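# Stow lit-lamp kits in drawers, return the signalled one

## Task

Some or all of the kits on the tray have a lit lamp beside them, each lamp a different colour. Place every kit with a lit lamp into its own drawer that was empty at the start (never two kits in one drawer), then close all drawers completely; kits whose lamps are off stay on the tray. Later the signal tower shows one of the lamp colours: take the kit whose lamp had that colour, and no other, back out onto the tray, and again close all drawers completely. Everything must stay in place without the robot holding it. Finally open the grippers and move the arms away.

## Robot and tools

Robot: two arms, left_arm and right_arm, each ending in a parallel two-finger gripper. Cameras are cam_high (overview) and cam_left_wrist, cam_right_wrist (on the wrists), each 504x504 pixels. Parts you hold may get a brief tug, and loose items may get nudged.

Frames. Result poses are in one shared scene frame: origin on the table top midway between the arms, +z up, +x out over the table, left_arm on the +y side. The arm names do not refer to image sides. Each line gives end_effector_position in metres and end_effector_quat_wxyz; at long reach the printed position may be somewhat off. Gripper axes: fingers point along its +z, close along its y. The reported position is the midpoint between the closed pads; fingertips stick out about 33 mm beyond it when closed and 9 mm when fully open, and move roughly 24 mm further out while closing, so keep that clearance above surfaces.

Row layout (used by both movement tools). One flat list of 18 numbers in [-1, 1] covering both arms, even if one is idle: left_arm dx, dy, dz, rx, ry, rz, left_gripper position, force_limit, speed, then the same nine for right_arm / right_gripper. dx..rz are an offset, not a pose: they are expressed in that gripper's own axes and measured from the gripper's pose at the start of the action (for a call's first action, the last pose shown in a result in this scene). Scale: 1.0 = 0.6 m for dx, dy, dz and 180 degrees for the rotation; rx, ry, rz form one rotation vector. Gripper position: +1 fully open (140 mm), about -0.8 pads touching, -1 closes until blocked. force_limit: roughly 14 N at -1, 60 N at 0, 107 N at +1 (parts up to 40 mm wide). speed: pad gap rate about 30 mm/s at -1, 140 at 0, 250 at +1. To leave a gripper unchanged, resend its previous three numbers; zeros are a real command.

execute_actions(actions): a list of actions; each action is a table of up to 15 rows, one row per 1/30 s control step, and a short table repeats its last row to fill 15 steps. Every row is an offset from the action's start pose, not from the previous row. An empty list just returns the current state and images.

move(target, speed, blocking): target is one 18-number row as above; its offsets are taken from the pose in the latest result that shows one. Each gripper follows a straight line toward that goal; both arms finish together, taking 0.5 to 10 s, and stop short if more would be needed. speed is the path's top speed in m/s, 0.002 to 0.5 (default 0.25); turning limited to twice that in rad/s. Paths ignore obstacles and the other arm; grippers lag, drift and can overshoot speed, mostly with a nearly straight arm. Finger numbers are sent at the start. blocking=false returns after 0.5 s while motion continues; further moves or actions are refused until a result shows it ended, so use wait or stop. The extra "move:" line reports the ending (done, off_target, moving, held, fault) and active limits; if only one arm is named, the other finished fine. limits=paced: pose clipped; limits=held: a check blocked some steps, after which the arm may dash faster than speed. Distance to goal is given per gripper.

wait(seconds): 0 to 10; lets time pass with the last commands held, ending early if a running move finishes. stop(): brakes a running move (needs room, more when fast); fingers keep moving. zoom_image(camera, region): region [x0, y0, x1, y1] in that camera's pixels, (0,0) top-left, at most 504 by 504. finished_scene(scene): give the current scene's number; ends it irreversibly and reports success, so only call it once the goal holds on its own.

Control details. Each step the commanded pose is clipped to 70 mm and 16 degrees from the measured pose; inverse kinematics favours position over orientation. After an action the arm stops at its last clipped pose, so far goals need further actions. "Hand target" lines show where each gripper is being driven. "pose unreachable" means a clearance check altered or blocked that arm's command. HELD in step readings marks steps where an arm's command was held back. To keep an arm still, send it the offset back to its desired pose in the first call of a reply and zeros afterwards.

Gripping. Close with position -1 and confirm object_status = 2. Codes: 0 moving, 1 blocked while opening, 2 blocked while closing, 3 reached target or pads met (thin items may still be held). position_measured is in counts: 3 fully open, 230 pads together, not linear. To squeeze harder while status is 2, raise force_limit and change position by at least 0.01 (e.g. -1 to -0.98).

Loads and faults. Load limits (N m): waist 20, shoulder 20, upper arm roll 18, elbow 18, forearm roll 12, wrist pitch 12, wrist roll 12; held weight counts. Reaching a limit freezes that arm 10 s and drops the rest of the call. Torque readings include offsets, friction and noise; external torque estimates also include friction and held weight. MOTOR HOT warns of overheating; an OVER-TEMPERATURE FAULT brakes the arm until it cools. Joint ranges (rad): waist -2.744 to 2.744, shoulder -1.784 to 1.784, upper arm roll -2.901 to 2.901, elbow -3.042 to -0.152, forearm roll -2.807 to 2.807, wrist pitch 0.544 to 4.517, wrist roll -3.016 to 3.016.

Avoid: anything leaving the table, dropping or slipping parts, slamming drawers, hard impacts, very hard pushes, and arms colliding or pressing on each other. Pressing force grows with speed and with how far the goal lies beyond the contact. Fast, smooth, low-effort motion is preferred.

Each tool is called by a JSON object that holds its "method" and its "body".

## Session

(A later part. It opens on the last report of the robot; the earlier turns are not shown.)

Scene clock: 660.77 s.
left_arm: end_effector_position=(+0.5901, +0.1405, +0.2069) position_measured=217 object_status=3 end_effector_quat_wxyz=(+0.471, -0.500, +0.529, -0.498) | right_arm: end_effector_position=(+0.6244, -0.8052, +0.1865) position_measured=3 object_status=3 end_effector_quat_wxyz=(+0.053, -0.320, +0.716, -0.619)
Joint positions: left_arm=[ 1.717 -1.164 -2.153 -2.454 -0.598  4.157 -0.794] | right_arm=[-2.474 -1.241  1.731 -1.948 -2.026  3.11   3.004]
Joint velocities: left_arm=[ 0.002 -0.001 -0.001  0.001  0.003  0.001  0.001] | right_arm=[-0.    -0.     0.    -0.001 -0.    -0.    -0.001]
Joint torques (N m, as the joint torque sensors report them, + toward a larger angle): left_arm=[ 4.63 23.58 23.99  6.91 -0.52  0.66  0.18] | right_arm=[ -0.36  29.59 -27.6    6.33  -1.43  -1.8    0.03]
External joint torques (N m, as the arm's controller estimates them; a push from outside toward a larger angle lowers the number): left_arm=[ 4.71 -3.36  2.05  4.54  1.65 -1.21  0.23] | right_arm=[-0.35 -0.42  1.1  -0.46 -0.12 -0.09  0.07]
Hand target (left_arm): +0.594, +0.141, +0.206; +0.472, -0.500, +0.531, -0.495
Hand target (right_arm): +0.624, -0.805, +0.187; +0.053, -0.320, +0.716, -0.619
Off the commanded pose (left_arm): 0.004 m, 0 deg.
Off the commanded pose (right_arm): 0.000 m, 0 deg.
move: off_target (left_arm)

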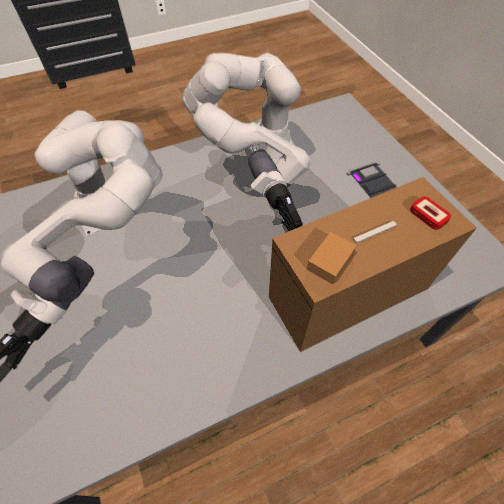

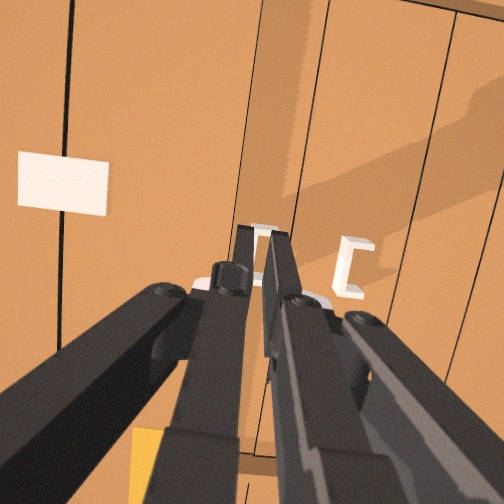

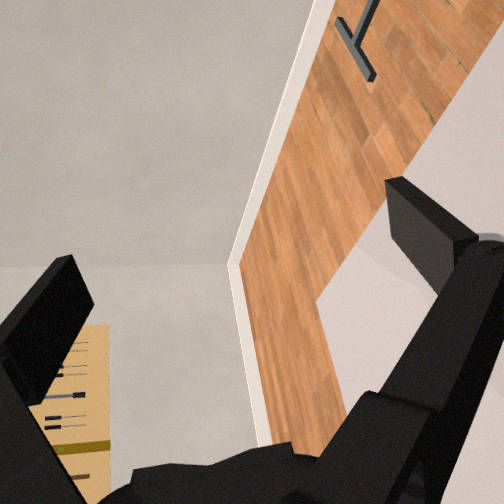

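{"method": "move", "body": {"target": [0,0,0.003,0,0,0,-1,0.8,-0.8,0,0,0,0,0,0,1,0,0], "speed": 0.01}}

{"method": "move", "body": {"target": [0,0,-0.04,0,0,0,-1,0.8,-0.8,0,0,0,0,0,0,1,0,0], "speed": 0.02}}

Scene clock: 663.23 s.
left_arm: end_effector_position=(+0.5895, +0.1401, +0.2082) position_measured=235 object_status=3 end_effector_quat_wxyz=(+0.472, -0.499, +0.528, -0.500) | right_arm: end_effector_position=(+0.6244, -0.8052, +0.1865) position_measured=3 object_status=3 end_effector_quat_wxyz=(+0.053, -0.320, +0.716, -0.619)
Joint positions: left_arm=[ 1.717 -1.164 -2.153 -2.455 -0.6    4.162 -0.794] | right_arm=[-2.474 -1.241  1.731 -1.948 -2.026  3.11   3.004]
Joint velocities: left_arm=[ 0.001 -0.    -0.001 -0.     0.    -0.    -0.   ] | right_arm=[-0.001  0.001 -0.    -0.     0.     0.001  0.002]
Joint torques (N m, as the joint torque sensors report them, + toward a larger angle): left_arm=[ 2.35 24.16 22.44  5.98 -1.39  0.74  0.09] | right_arm=[ -0.53  29.49 -27.34   6.07  -1.44  -1.75   0.07]
External joint torques (N m, as the arm's controller estimates them; a push from outside toward a larger angle lowers the number): left_arm=[ 2.41 -2.81  0.46  3.62  0.79 -1.12  0.15] | right_arm=[-0.39 -0.59  1.46 -0.68 -0.13 -0.03  0.11]
Hand target (left_arm): +0.592, +0.140, +0.207; +0.471, -0.500, +0.529, -0.498
Hand target (right_arm): +0.624, -0.805, +0.187; +0.053, -0.320, +0.716, -0.619
Off the commanded pose (left_arm): 0.003 m, 0 deg.
Off the commanded pose (right_arm): 0.000 m, 0 deg.
move: done

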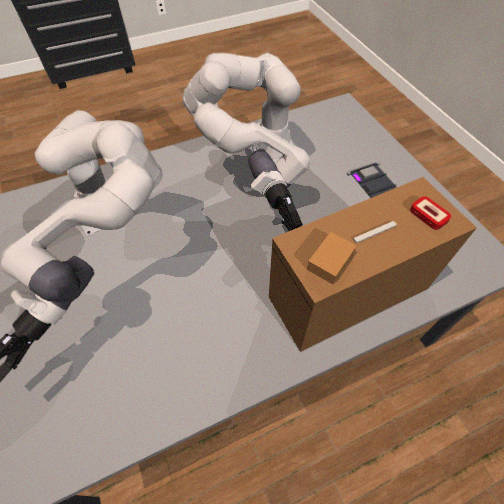

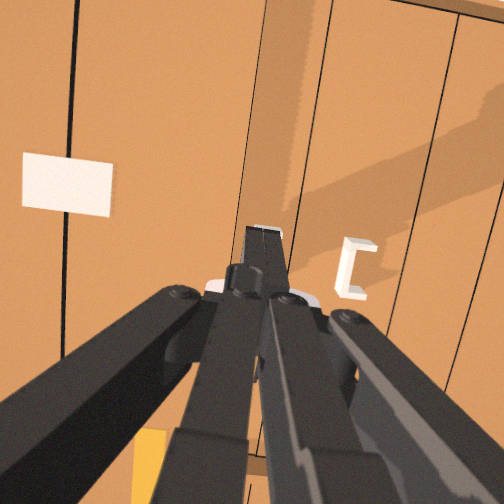

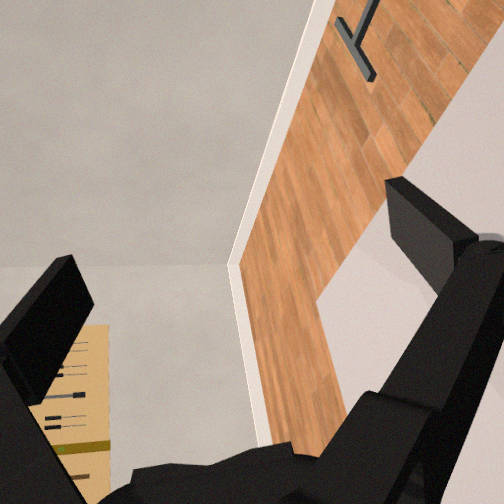

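Scene clock: 664.67 s.
left_arm: end_effector_position=(+0.5670, +0.1417, +0.2077) position_measured=235 object_status=3 end_effector_quat_wxyz=(+0.472, -0.498, +0.531, -0.497) | right_arm: end_effector_position=(+0.6244, -0.8052, +0.1865) position_measured=3 object_status=3 end_effector_quat_wxyz=(+0.053, -0.320, +0.716, -0.619)
Joint positions: left_arm=[ 1.664 -1.147 -2.159 -2.521 -0.625  4.176 -0.794] | right_arm=[-2.474 -1.241  1.731 -1.948 -2.026  3.11   3.004]
Joint velocities: left_arm=[-0.002  0.001 -0.    -0.005 -0.006  0.004  0.   ] | right_arm=[-0.     0.    -0.001 -0.001  0.002 -0.    -0.001]
Joint torques (N m, as the joint torque sensors report them, + toward a larger angle): left_arm=[-1.13 23.71 19.89 -0.48 -3.25  2.06 -0.15] | right_arm=[ -0.41  29.49 -27.55   6.12  -1.46  -1.78   0.08]
External joint torques (N m, as the arm's controller estimates them; a push from outside toward a larger angle lowers the number): left_arm=[-1.21 -1.96 -1.35 -2.1  -1.04  0.21 -0.09] | right_arm=[-0.25 -0.55  1.26 -0.62 -0.15 -0.06  0.12]
Hand target (left_arm): +0.565, +0.141, +0.209; +0.471, -0.499, +0.529, -0.499
Hand target (right_arm): +0.624, -0.805, +0.187; +0.053, -0.320, +0.716, -0.619
Off the commanded pose (left_arm): 0.002 m, 0 deg.
Off the commanded pose (right_arm): 0.000 m, 0 deg.
move: done

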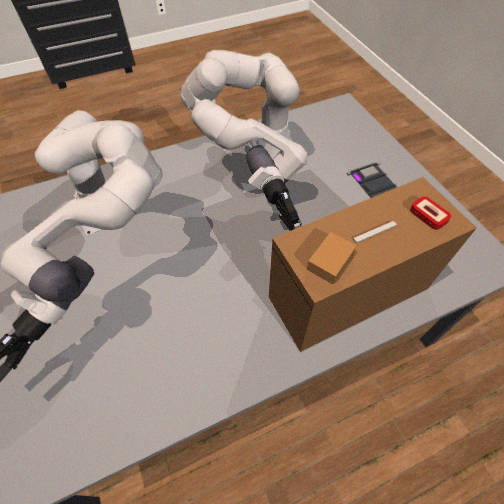

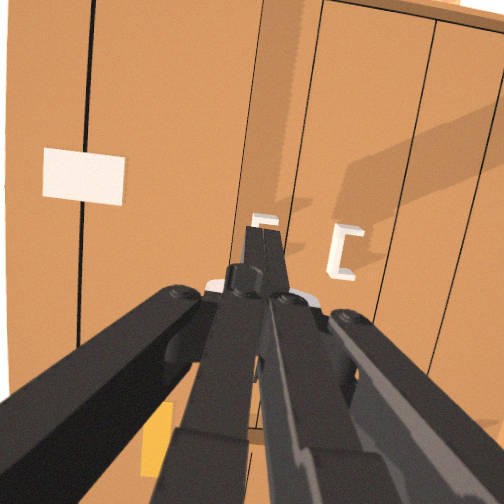

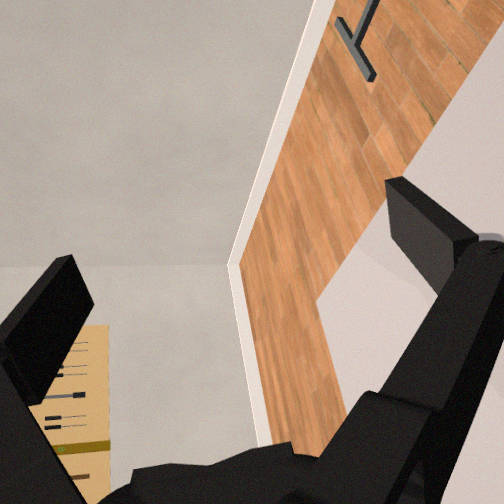

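{"method": "move", "body": {"target": [0,0.005,0.005,0.05,0,0,-0.72,0.8,-0.8,0,0,0,0,0,0,1,0,0], "speed": 0.03}}

{"method": "move", "body": {"target": [0,0,0.04,0,0,0,-0.72,0.8,-0.8,0,0,0,0,0,0,1,0,0], "speed": 0.015}}

Scene clock: 673.13 s.
left_arm: end_effector_position=(+0.5708, +0.1427, +0.2024) position_measured=219 object_status=3 end_effector_quat_wxyz=(+0.509, -0.461, +0.493, -0.534) | right_arm: end_effector_position=(+0.6244, -0.8052, +0.1865) position_measured=3 object_status=3 end_effector_quat_wxyz=(+0.053, -0.320, +0.716, -0.619)
Joint positions: left_arm=[ 1.703 -1.338 -2.228 -2.401 -0.84   4.25  -0.805] | right_arm=[-2.474 -1.241  1.731 -1.948 -2.026  3.11   3.004]
Joint velocities: left_arm=[-0.001 -0.006 -0.     0.005 -0.016  0.005  0.   ] | right_arm=[-0.001 -0.001  0.001  0.001 -0.    -0.    -0.001]
Joint torques (N m, as the joint torque sensors report them, + toward a larger angle): left_arm=[ 2.04 24.01 21.15 -0.17 -3.29  1.8  -0.21] | right_arm=[ -0.54  29.3  -27.26   6.29  -1.45  -1.82   0.04]
External joint torques (N m, as the arm's controller estimates them; a push from outside toward a larger angle lowers the number): left_arm=[ 2.02 -3.29 -1.28  1.22 -1.19  0.35 -0.15] | right_arm=[-0.56 -0.74  1.48 -0.58 -0.15 -0.1   0.08]
Hand target (left_arm): +0.571, +0.143, +0.203; +0.509, -0.461, +0.490, -0.537
Hand target (right_arm): +0.624, -0.805, +0.187; +0.053, -0.320, +0.716, -0.619
Off the commanded pose (left_arm): 0.003 m, 1 deg.
Off the commanded pose (right_arm): 0.000 m, 0 deg.
move: done

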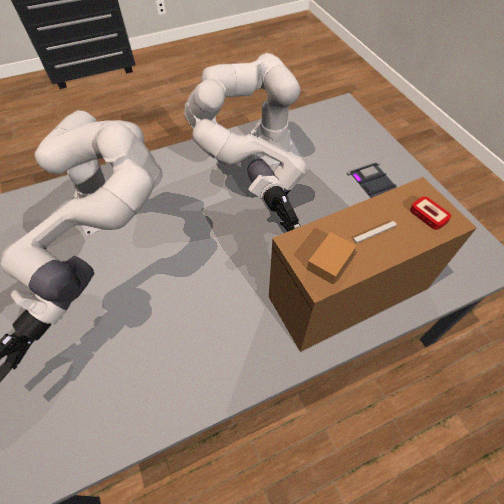

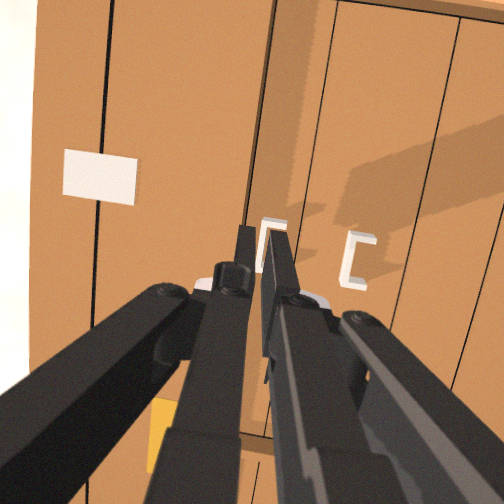

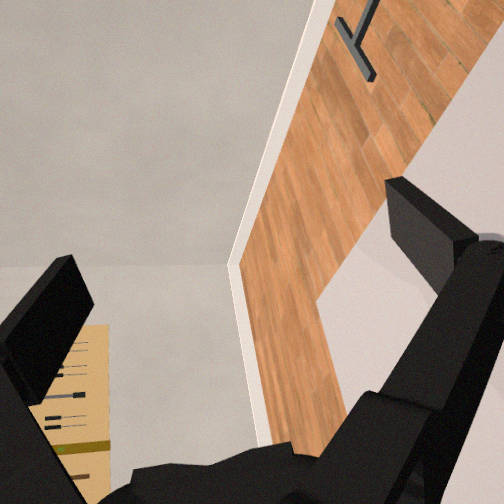

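Scene clock: 674.97 s.
left_arm: end_effector_position=(+0.5888, +0.1412, +0.2061) position_measured=219 object_status=3 end_effector_quat_wxyz=(+0.509, -0.459, +0.491, -0.537) | right_arm: end_effector_position=(+0.6244, -0.8052, +0.1865) position_measured=3 object_status=3 end_effector_quat_wxyz=(+0.053, -0.320, +0.716, -0.619)
Joint positions: left_arm=[ 1.74  -1.351 -2.209 -2.351 -0.816  4.241 -0.805] | right_arm=[-2.474 -1.241  1.731 -1.948 -2.026  3.11   3.004]
Joint velocities: left_arm=[ 0.004  0.    -0.002  0.001  0.001  0.006  0.   ] | right_arm=[ 0.001 -0.001  0.001  0.    -0.002  0.    -0.002]
Joint torques (N m, as the joint torque sensors report them, + toward a larger angle): left_arm=[ 4.37 24.98 27.33  5.09  0.38 -0.66  0.26] | right_arm=[ -0.35  29.27 -27.67   6.38  -1.43  -1.79   0.02]
External joint torques (N m, as the arm's controller estimates them; a push from outside toward a larger angle lowers the number): left_arm=[ 4.47 -3.16  4.2   5.85  2.48 -2.1   0.32] | right_arm=[-0.42 -0.69  0.93 -0.42 -0.13 -0.1   0.06]
Hand target (left_arm): +0.595, +0.142, +0.206; +0.510, -0.461, +0.493, -0.534
Hand target (right_arm): +0.624, -0.805, +0.187; +0.053, -0.320, +0.716, -0.619
Off the commanded pose (left_arm): 0.006 m, 1 deg.
Off the commanded pose (right_arm): 0.000 m, 0 deg.
move: off_target (left_arm)

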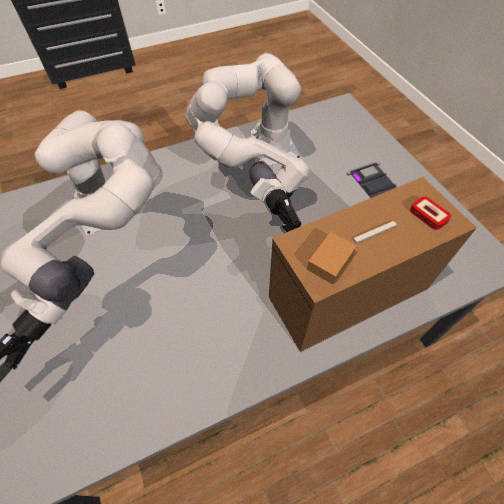

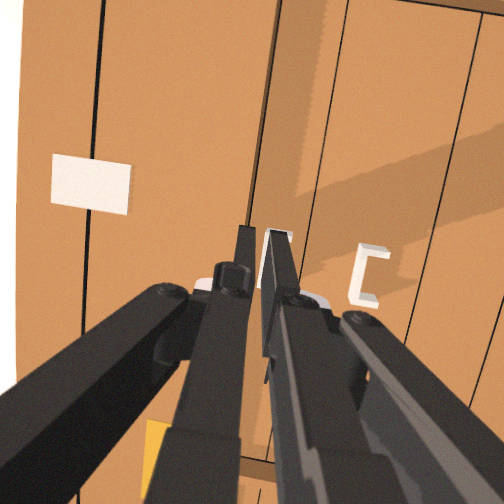

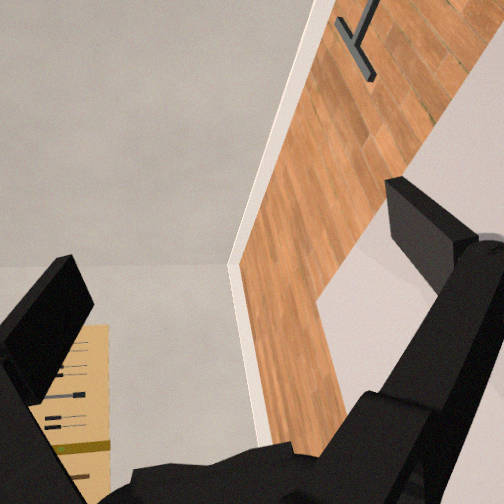

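{"method": "move", "body": {"target": [0,0.0055,-0.012,0,0,0,-0.7,0.8,-0.8,0,0,0,0,0,0,1,0,0], "speed": 0.02}}

{"method": "move", "body": {"target": [0,0.002,0.03,0,0,0,-0.7,0.8,-0.8,0,0,0,0,0,0,1,0,0], "speed": 0.015}}

Scene clock: 676.83 s.
left_arm: end_effector_position=(+0.5837, +0.1417, +0.2016) position_measured=217 object_status=3 end_effector_quat_wxyz=(+0.509, -0.460, +0.492, -0.536) | right_arm: end_effector_position=(+0.6244, -0.8052, +0.1865) position_measured=3 object_status=3 end_effector_quat_wxyz=(+0.053, -0.320, +0.716, -0.619)
Joint positions: left_arm=[ 1.735 -1.351 -2.222 -2.36  -0.827  4.247 -0.804] | right_arm=[-2.474 -1.241  1.731 -1.948 -2.026  3.11   3.004]
Joint velocities: left_arm=[ 0.    -0.    -0.001 -0.002 -0.004  0.004 -0.002] | right_arm=[-0.001 -0.    -0.     0.    -0.001  0.    -0.001]
Joint torques (N m, as the joint torque sensors report them, + toward a larger angle): left_arm=[-1.08 24.07 21.89 -2.17 -3.09  1.73  0.05] | right_arm=[ -0.51  29.34 -27.57   6.06  -1.47  -1.78   0.08]
External joint torques (N m, as the arm's controller estimates them; a push from outside toward a larger angle lowers the number): left_arm=[-1.24 -3.91 -1.11 -1.09 -0.98  0.3   0.1 ] | right_arm=[-0.58 -0.7   1.14 -0.78 -0.16 -0.07  0.12]
Hand target (left_arm): +0.582, +0.142, +0.202; +0.509, -0.459, +0.491, -0.537
Hand target (right_arm): +0.624, -0.805, +0.187; +0.053, -0.320, +0.716, -0.619
Off the commanded pose (left_arm): 0.002 m, 0 deg.
Off the commanded pose (right_arm): 0.000 m, 0 deg.
move: done

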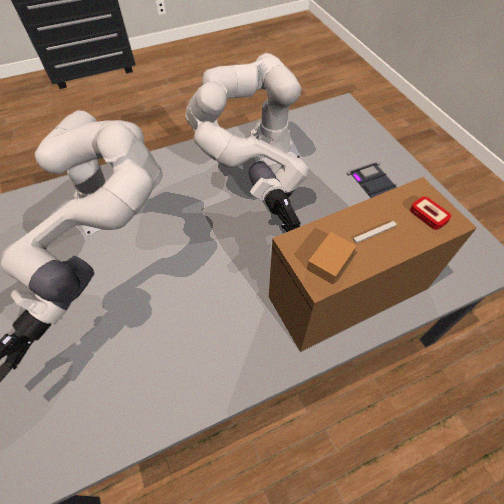

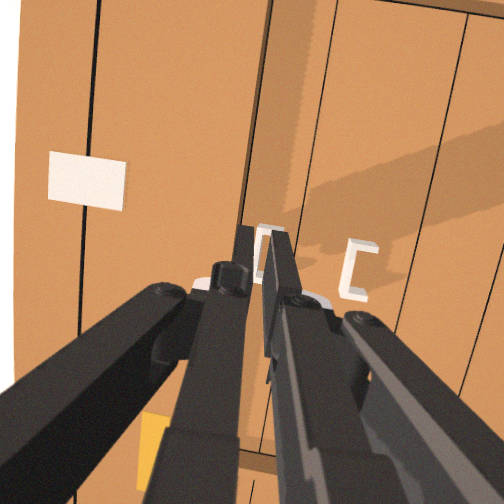

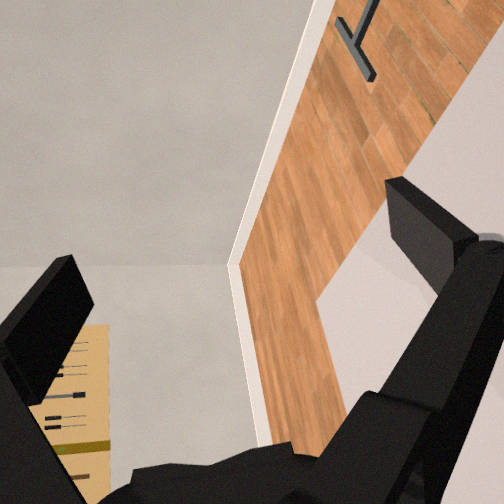

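Scene clock: 678.27 s.
left_arm: end_effector_position=(+0.5899, +0.1409, +0.2030) position_measured=217 object_status=3 end_effector_quat_wxyz=(+0.510, -0.454, +0.490, -0.542) | right_arm: end_effector_position=(+0.6244, -0.8052, +0.1865) position_measured=3 object_status=3 end_effector_quat_wxyz=(+0.053, -0.320, +0.716, -0.619)
Joint positions: left_arm=[ 1.764 -1.359 -2.225 -2.333 -0.823  4.268 -0.798] | right_arm=[-2.474 -1.241  1.731 -1.948 -2.026  3.11   3.004]
Joint velocities: left_arm=[ 0.017  0.009 -0.011  0.006  0.003  0.02   0.014] | right_arm=[ 0.002 -0.001 -0.001 -0.002  0.    -0.001 -0.   ]
Joint torques (N m, as the joint torque sensors report them, + toward a larger angle): left_arm=[ 7.91 29.23 30.91 10.35  2.39 -3.56  0.22] | right_arm=[ -0.47  29.49 -27.33   6.25  -1.44  -1.83   0.07]
External joint torques (N m, as the arm's controller estimates them; a push from outside toward a larger angle lowers the number): left_arm=[ 7.97  0.77  7.89 11.24  4.46 -4.98  0.28] | right_arm=[-0.33 -0.53  1.47 -0.49 -0.13 -0.1   0.11]
Hand target (left_arm): +0.601, +0.141, +0.203; +0.509, -0.460, +0.492, -0.537
Hand target (right_arm): +0.624, -0.805, +0.187; +0.053, -0.320, +0.716, -0.619
Off the commanded pose (left_arm): 0.012 m, 1 deg.
Off the commanded pose (right_arm): 0.000 m, 0 deg.
move: off_target (left_arm)

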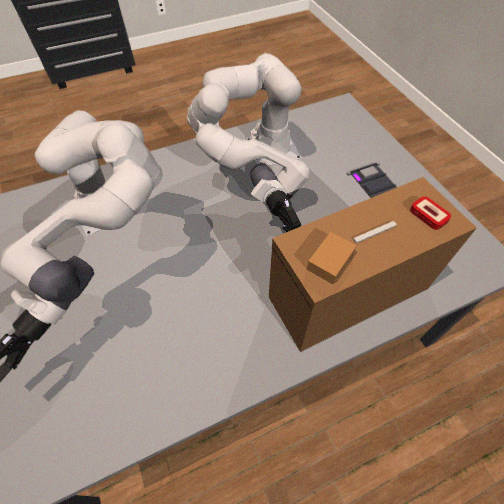

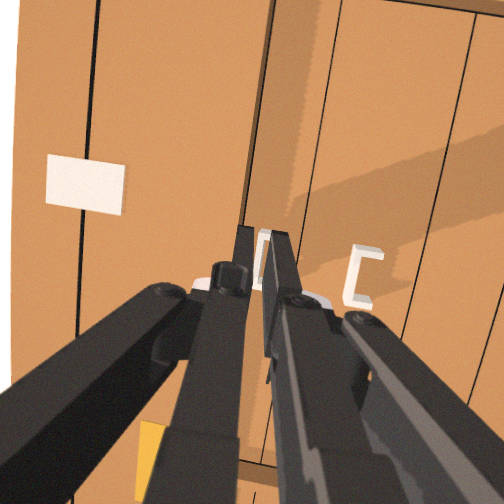

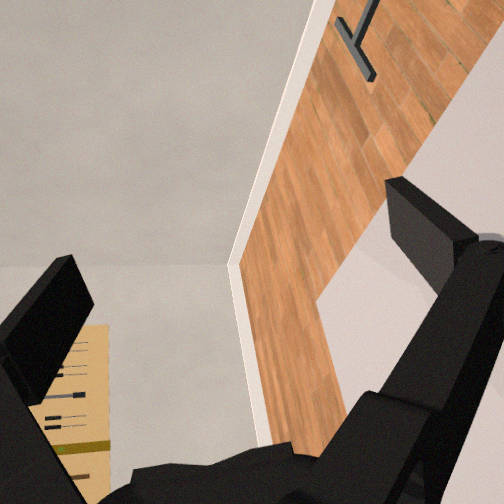

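{"method": "move", "body": {"target": [0,0.002,0.002,0,0,0,-1,0.8,-0.8,0,0,0,0,0,0,1,0,0], "speed": 0.01}}

{"method": "move", "body": {"target": [0,-0.006,-0.04,0,0,0,-1,0.8,-0.8,0,0,0,0,0,0,1,0,0], "speed": 0.02}}

Scene clock: 680.80 s.
left_arm: end_effector_position=(+0.5898, +0.1412, +0.2028) position_measured=235 object_status=3 end_effector_quat_wxyz=(+0.511, -0.453, +0.491, -0.542) | right_arm: end_effector_position=(+0.6244, -0.8052, +0.1865) position_measured=3 object_status=3 end_effector_quat_wxyz=(+0.053, -0.320, +0.716, -0.619)
Joint positions: left_arm=[ 1.766 -1.359 -2.227 -2.332 -0.824  4.271 -0.794] | right_arm=[-2.474 -1.241  1.731 -1.948 -2.026  3.11   3.004]
Joint velocities: left_arm=[-0.001 -0.001  0.001  0.     0.     0.001  0.   ] | right_arm=[-0.    -0.    -0.     0.     0.     0.    -0.001]
Joint torques (N m, as the joint torque sensors report them, + toward a larger angle): left_arm=[ 2.57 25.06 23.59  2.08 -2.03  0.91  0.01] | right_arm=[ -0.56  29.11 -27.59   6.17  -1.48  -1.8    0.06]
External joint torques (N m, as the arm's controller estimates them; a push from outside toward a larger angle lowers the number): left_arm=[ 2.57 -3.48  0.6   2.91  0.02 -0.51  0.06] | right_arm=[-0.59 -0.96  1.19 -0.68 -0.18 -0.08  0.1 ]
Hand target (left_arm): +0.591, +0.141, +0.202; +0.510, -0.454, +0.490, -0.542
Hand target (right_arm): +0.624, -0.805, +0.187; +0.053, -0.320, +0.716, -0.619
Off the commanded pose (left_arm): 0.002 m, 0 deg.
Off the commanded pose (right_arm): 0.000 m, 0 deg.
move: done

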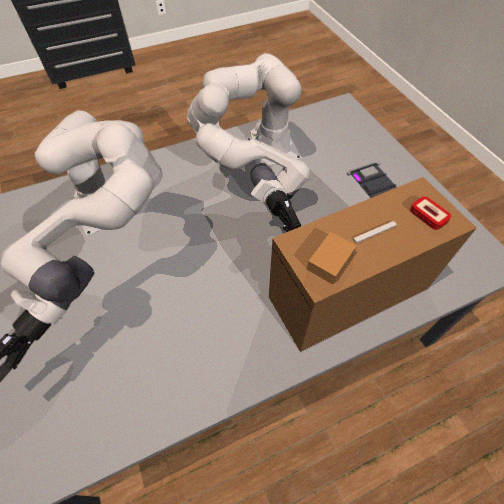

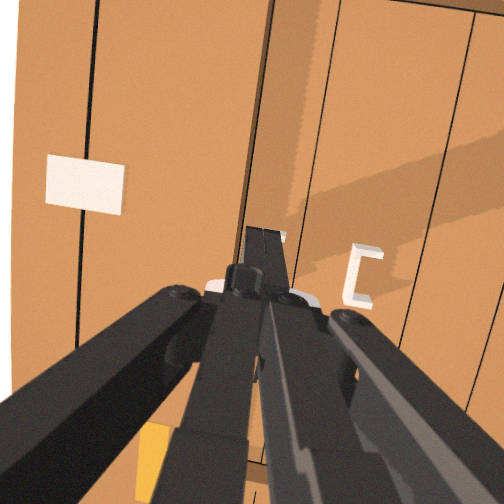

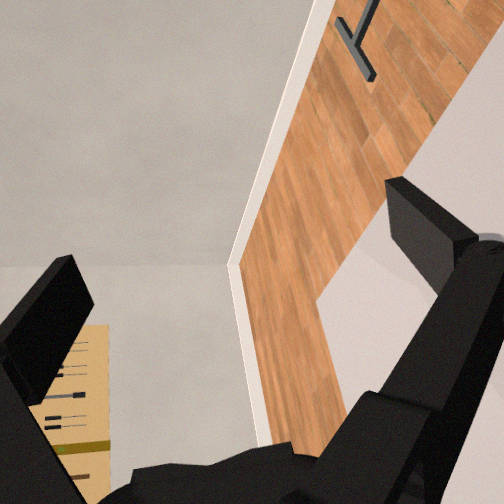

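Scene clock: 682.23 s.
left_arm: end_effector_position=(+0.5672, +0.1430, +0.2017) position_measured=235 object_status=3 end_effector_quat_wxyz=(+0.511, -0.452, +0.493, -0.539) | right_arm: end_effector_position=(+0.6244, -0.8052, +0.1865) position_measured=3 object_status=3 end_effector_quat_wxyz=(+0.053, -0.320, +0.716, -0.619)
Joint positions: left_arm=[ 1.724 -1.337 -2.247 -2.397 -0.846  4.292 -0.795] | right_arm=[-2.474 -1.241  1.731 -1.948 -2.026  3.11   3.004]
Joint velocities: left_arm=[ 0.001  0.002 -0.002 -0.003 -0.005  0.006  0.001] | right_arm=[-0.     0.001 -0.     0.001 -0.    -0.001 -0.   ]
Joint torques (N m, as the joint torque sensors report them, + toward a larger angle): left_arm=[-0.88 26.42 21.89 -2.41 -3.13  1.57 -0.02] | right_arm=[ -0.37  29.33 -27.66   6.22  -1.45  -1.81   0.07]
External joint torques (N m, as the arm's controller estimates them; a push from outside toward a larger angle lowers the number): left_arm=[-0.96 -0.96 -0.14 -0.92 -1.07  0.17  0.03] | right_arm=[-0.36 -0.77  1.16 -0.63 -0.14 -0.08  0.11]
Hand target (left_arm): +0.565, +0.143, +0.203; +0.510, -0.453, +0.491, -0.542
Hand target (right_arm): +0.624, -0.805, +0.187; +0.053, -0.320, +0.716, -0.619
Off the commanded pose (left_arm): 0.003 m, 0 deg.
Off the commanded pose (right_arm): 0.000 m, 0 deg.
move: done

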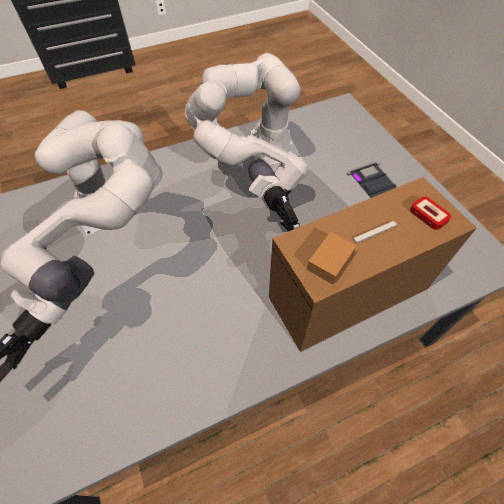

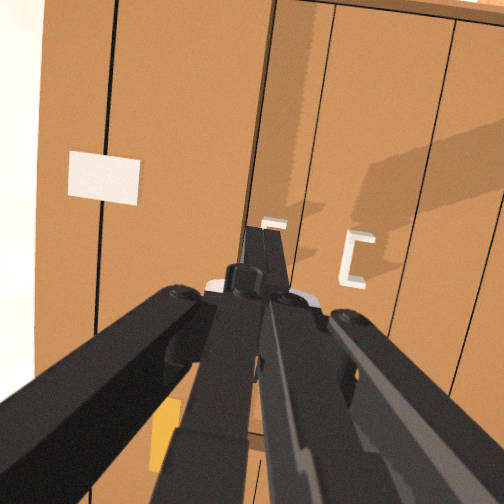

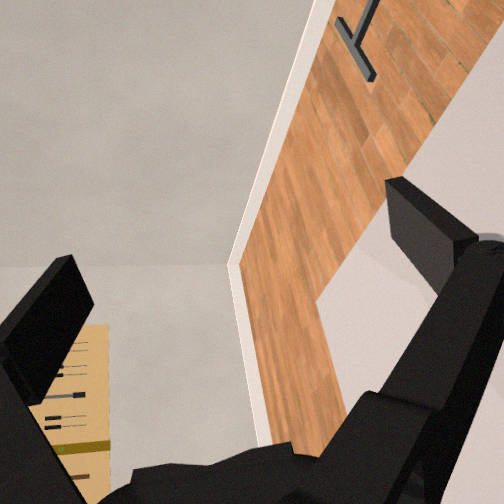

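{"method": "move", "body": {"target": [-0.2,0.158,-0.08,-0.18,0,0,-0.6,0.8,-0.5,0,0,0,0,0,0,1,0,0], "speed": 0.1}}

Scene clock: 689.70 s.
left_arm: end_effector_position=(+0.5387, +0.2640, +0.1121) position_measured=205 object_status=3 end_effector_quat_wxyz=(-0.369, +0.574, -0.621, +0.386) | right_arm: end_effector_position=(+0.6244, -0.8052, +0.1865) position_measured=3 object_status=3 end_effector_quat_wxyz=(+0.053, -0.320, +0.716, -0.619)
Joint positions: left_arm=[ 1.986 -0.963 -2.115 -2.712  0.012  4.287 -0.872] | right_arm=[-2.474 -1.241  1.731 -1.948 -2.026  3.11   3.004]
Joint velocities: left_arm=[ 0.    -0.     0.003  0.001  0.01  -0.004  0.   ] | right_arm=[-0.     0.001 -0.001  0.    -0.001  0.001 -0.   ]
Joint torques (N m, as the joint torque sensors report them, + toward a larger angle): left_arm=[ 1.64 21.36 18.66  2.38 -1.45  1.88  0.07] | right_arm=[ -0.38  29.19 -27.53   6.14  -1.45  -1.79   0.06]
External joint torques (N m, as the arm's controller estimates them; a push from outside toward a larger angle lowers the number): left_arm=[ 1.6  -1.92  1.19 -1.1   1.01 -0.6   0.12] | right_arm=[-0.38 -0.89  1.25 -0.68 -0.14 -0.07  0.1 ]
Hand target (left_arm): +0.538, +0.266, +0.111; -0.369, +0.575, -0.622, +0.383
Hand target (right_arm): +0.624, -0.805, +0.187; +0.053, -0.320, +0.716, -0.619
Off the commanded pose (left_arm): 0.008 m, 1 deg.
Off the commanded pose (right_arm): 0.000 m, 0 deg.
move: off_target (left_arm)

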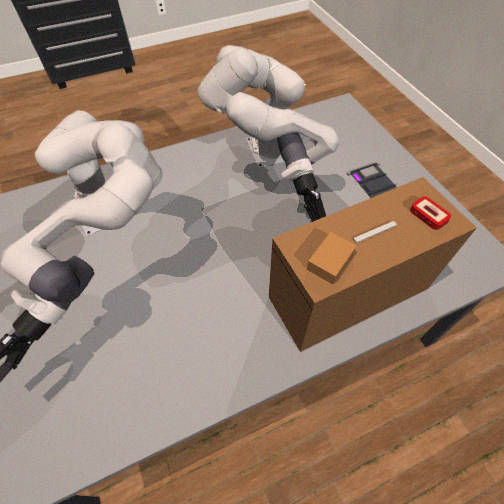

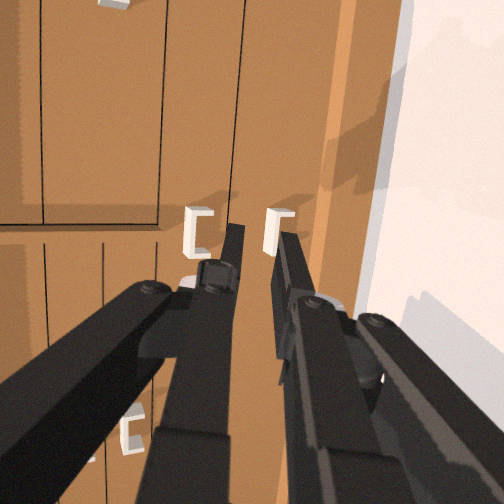

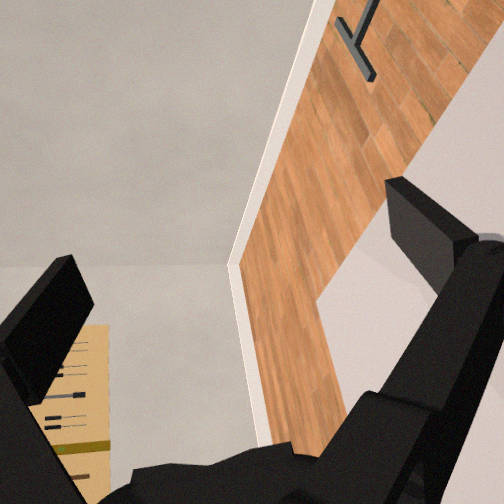

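{"method": "move", "body": {"target": [0.003,0.026,0.078,0.04,0,0,-0.6,0.8,-0.5,0,0,0,0,0,0,1,0,0], "speed": 0.03}}

Scene clock: 693.37 s.
left_arm: end_effector_position=(+0.5739, +0.2614, +0.0760) position_measured=205 object_status=3 end_effector_quat_wxyz=(-0.402, +0.551, -0.597, +0.422) | right_arm: end_effector_position=(+0.6244, -0.8052, +0.1865) position_measured=3 object_status=3 end_effector_quat_wxyz=(+0.053, -0.320, +0.716, -0.619)
Joint positions: left_arm=[ 2.107 -1.189 -2.279 -2.52  -0.216  4.383 -0.892] | right_arm=[-2.474 -1.241  1.731 -1.948 -2.026  3.11   3.004]
Joint velocities: left_arm=[ 0.005 -0.003 -0.003  0.009 -0.02   0.011  0.   ] | right_arm=[ 0.001 -0.    -0.001  0.     0.001 -0.001  0.   ]
Joint torques (N m, as the joint torque sensors report them, + toward a larger angle): left_arm=[ 1.6  24.73 18.54  1.29 -3.63  2.56 -0.15] | right_arm=[ -0.55  29.44 -27.74   6.41  -1.45  -1.79   0.07]
External joint torques (N m, as the arm's controller estimates them; a push from outside toward a larger angle lowers the number): left_arm=[ 1.65 -3.13 -0.92  0.9  -1.17  0.32 -0.1 ] | right_arm=[-0.53 -0.62  1.03 -0.39 -0.14 -0.07  0.11]
Hand target (left_arm): +0.575, +0.262, +0.077; -0.403, +0.551, -0.594, +0.425
Hand target (right_arm): +0.624, -0.805, +0.187; +0.053, -0.320, +0.716, -0.619
Off the commanded pose (left_arm): 0.002 m, 0 deg.
Off the commanded pose (right_arm): 0.000 m, 0 deg.
move: done

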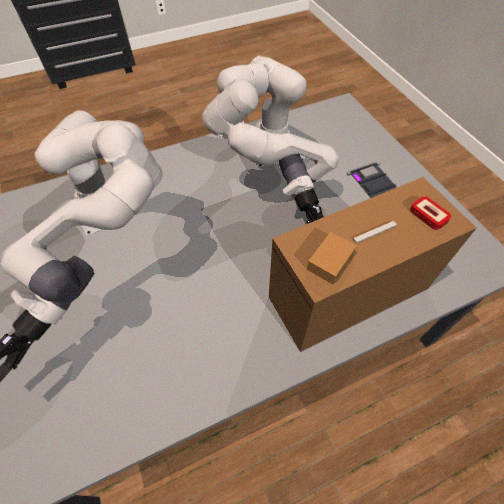

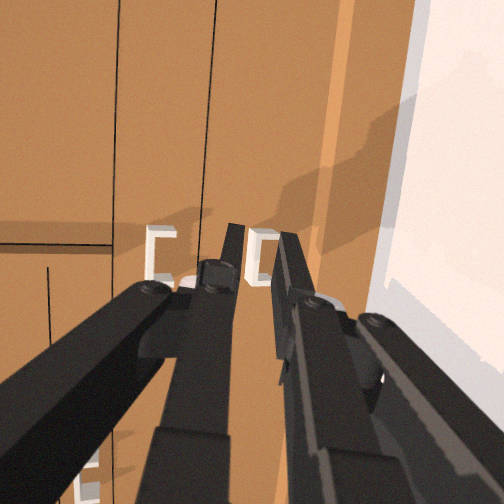

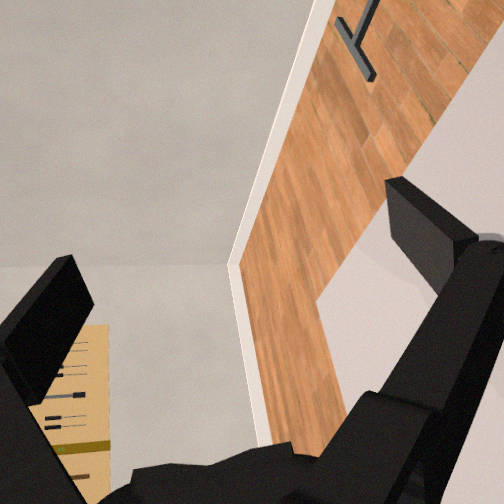

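{"method": "move", "body": {"target": [-0.005,-0.004,0.03,0,0,0,-0.6,0.8,-0.5,0,0,0,0,0,0,1,0,0], "speed": 0.015}}

{"method": "move", "body": {"target": [0,0,0,0,0,0,-1,0.8,-0.8,0,0,0,0,0,0,1,0,0]}}

Scene clock: 696.33 s.
left_arm: end_effector_position=(+0.5901, +0.2616, +0.0749) position_measured=205 object_status=3 end_effector_quat_wxyz=(-0.402, +0.550, -0.596, +0.425) | right_arm: end_effector_position=(+0.6244, -0.8052, +0.1865) position_measured=3 object_status=3 end_effector_quat_wxyz=(+0.053, -0.320, +0.716, -0.619)
Joint positions: left_arm=[ 2.137 -1.201 -2.275 -2.469 -0.202  4.367 -0.892] | right_arm=[-2.474 -1.241  1.731 -1.948 -2.026  3.11   3.004]
Joint velocities: left_arm=[ 0.    -0.    -0.     0.001  0.001 -0.    -0.   ] | right_arm=[ 0.001 -0.001 -0.001 -0.    -0.001 -0.    -0.001]
Joint torques (N m, as the joint torque sensors report them, + toward a larger angle): left_arm=[ 2.9  24.27 21.15  3.77 -1.28  1.19  0.14] | right_arm=[ -0.3   29.36 -27.45   6.31  -1.44  -1.8    0.07]
External joint torques (N m, as the arm's controller estimates them; a push from outside toward a larger angle lowers the number): left_arm=[ 2.91 -4.43  1.22  2.83  1.17 -1.04  0.19] | right_arm=[-0.26 -0.68  1.35 -0.48 -0.13 -0.08  0.11]
Hand target (left_arm): +0.592, +0.263, +0.073; -0.402, +0.551, -0.597, +0.422
Hand target (right_arm): +0.624, -0.805, +0.187; +0.053, -0.320, +0.716, -0.619
Off the commanded pose (left_arm): 0.003 m, 0 deg.
Off the commanded pose (right_arm): 0.000 m, 0 deg.
move: done

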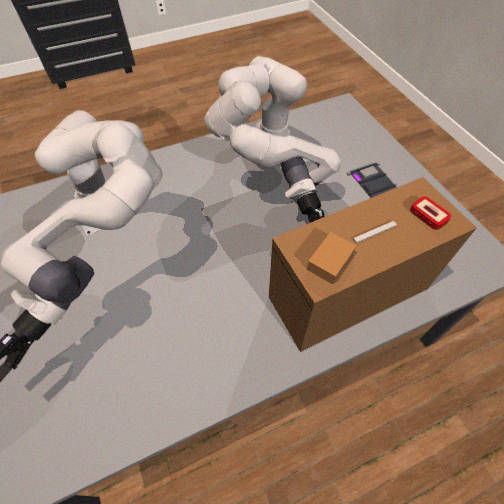

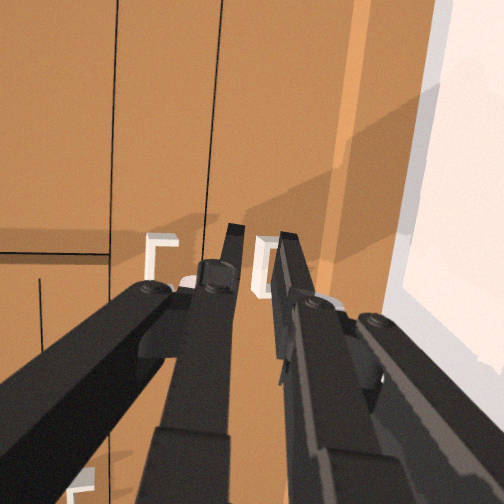

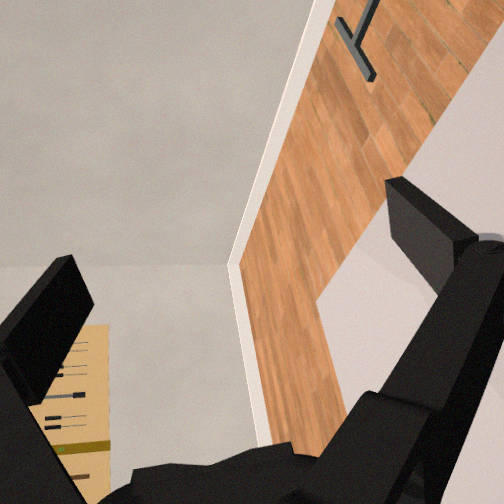

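Scene clock: 696.90 s.
left_arm: end_effector_position=(+0.5883, +0.2616, +0.0719) position_measured=235 object_status=3 end_effector_quat_wxyz=(-0.399, +0.553, -0.596, +0.424) | right_arm: end_effector_position=(+0.6244, -0.8052, +0.1865) position_measured=3 object_status=3 end_effector_quat_wxyz=(+0.053, -0.320, +0.716, -0.619)
Joint positions: left_arm=[ 2.137 -1.202 -2.278 -2.471 -0.201  4.366 -0.899] | right_arm=[-2.474 -1.241  1.731 -1.948 -2.026  3.11   3.004]
Joint velocities: left_arm=[-0.001 -0.     0.002  0.001  0.002  0.    -0.018] | right_arm=[ 0.     0.    -0.    -0.001  0.    -0.001 -0.001]
Joint torques (N m, as the joint torque sensors report them, + toward a larger angle): left_arm=[-0.37 25.81 22.35  1.95 -2.7   2.19  0.49] | right_arm=[ -0.28  29.4  -27.63   6.24  -1.45  -1.78   0.05]
External joint torques (N m, as the arm's controller estimates them; a push from outside toward a larger angle lowers the number): left_arm=[-0.3  -3.    2.34  1.   -0.22 -0.07  0.54] | right_arm=[-0.25 -0.63  1.13 -0.55 -0.14 -0.06  0.09]
Hand target (left_arm): +0.590, +0.262, +0.075; -0.402, +0.550, -0.596, +0.425
Hand target (right_arm): +0.624, -0.805, +0.187; +0.053, -0.320, +0.716, -0.619
Off the commanded pose (left_arm): 0.003 m, 0 deg.
Off the commanded pose (right_arm): 0.000 m, 0 deg.
move: done

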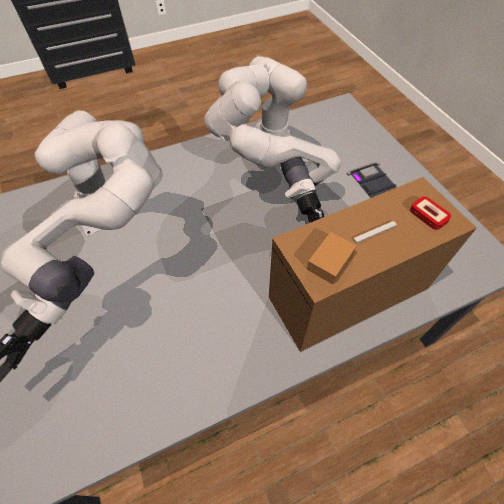

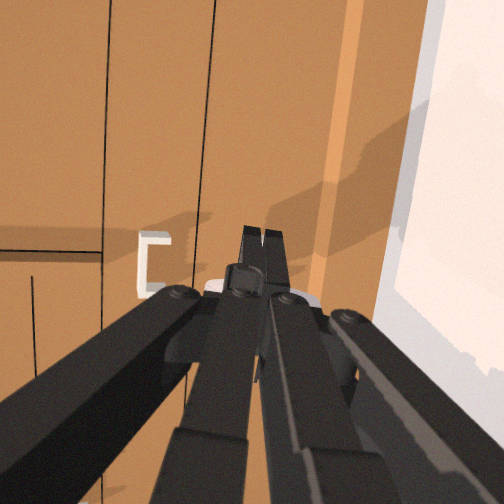

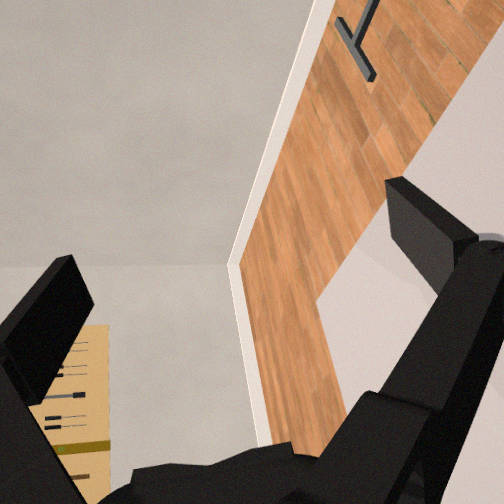

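Gripped. Pull (tilt 72°).

{"method": "move", "body": {"target": [0,0.048,-0.15,-0.04,0,0,-1,0.8,-0.8,0,0,0,0,0,0,1,0,0], "speed": 0.04}}

Scene clock: 700.23 s.
left_arm: end_effector_position=(+0.4960, +0.2588, +0.0749) position_measured=235 object_status=3 end_effector_quat_wxyz=(-0.359, +0.576, -0.619, +0.396) | right_arm: end_effector_position=(+0.6244, -0.8052, +0.1865) position_measured=3 object_status=3 end_effector_quat_wxyz=(+0.053, -0.320, +0.716, -0.619)
Joint positions: left_arm=[ 1.985 -1.071 -2.246 -2.765 -0.119  4.416 -0.934] | right_arm=[-2.474 -1.241  1.731 -1.948 -2.026  3.11   3.004]
Joint velocities: left_arm=[-0.006 -0.002  0.005 -0.007  0.008  0.    -0.014] | right_arm=[-0.001  0.    -0.     0.    -0.002 -0.001  0.   ]
Joint torques (N m, as the joint torque sensors report them, + toward a larger angle): left_arm=[ 1.53 19.63 18.45 -6.4  -1.83  1.17  0.61] | right_arm=[ -0.47  29.39 -27.65   6.03  -1.44  -1.79   0.06]
External joint torques (N m, as the arm's controller estimates them; a push from outside toward a larger angle lowers the number): left_arm=[ 1.56 -3.94  1.96 -5.72  0.62 -1.25  0.66] | right_arm=[-0.41 -0.64  1.1  -0.78 -0.13 -0.07  0.1 ]
Hand target (left_arm): +0.493, +0.267, +0.071; -0.363, +0.578, -0.621, +0.385
Hand target (right_arm): +0.624, -0.805, +0.187; +0.053, -0.320, +0.716, -0.619
Off the commanded pose (left_arm): 0.010 m, 1 deg.
Off the commanded pose (right_arm): 0.000 m, 0 deg.
move: off_target (left_arm)

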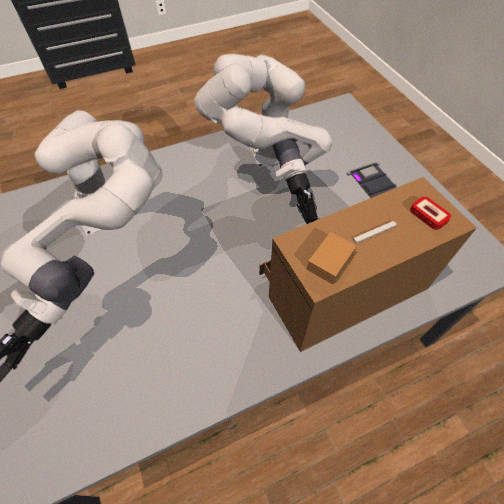

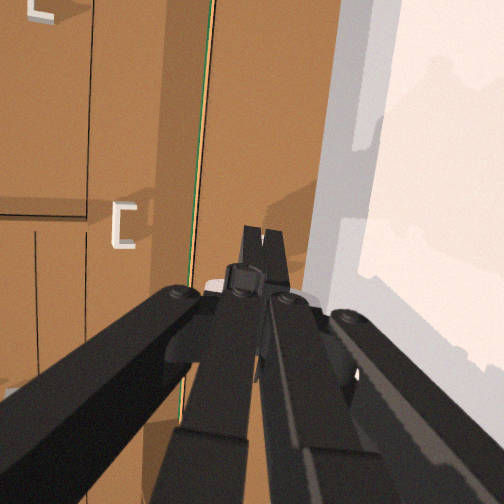

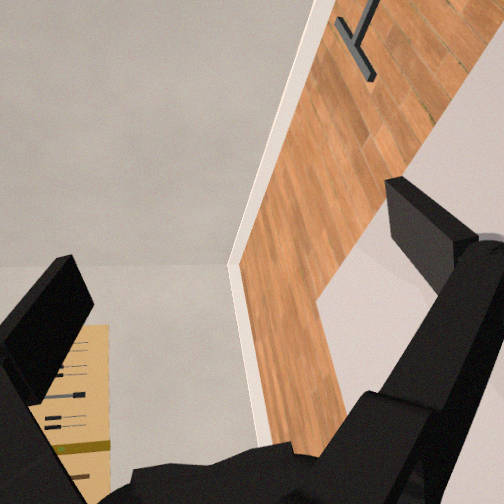

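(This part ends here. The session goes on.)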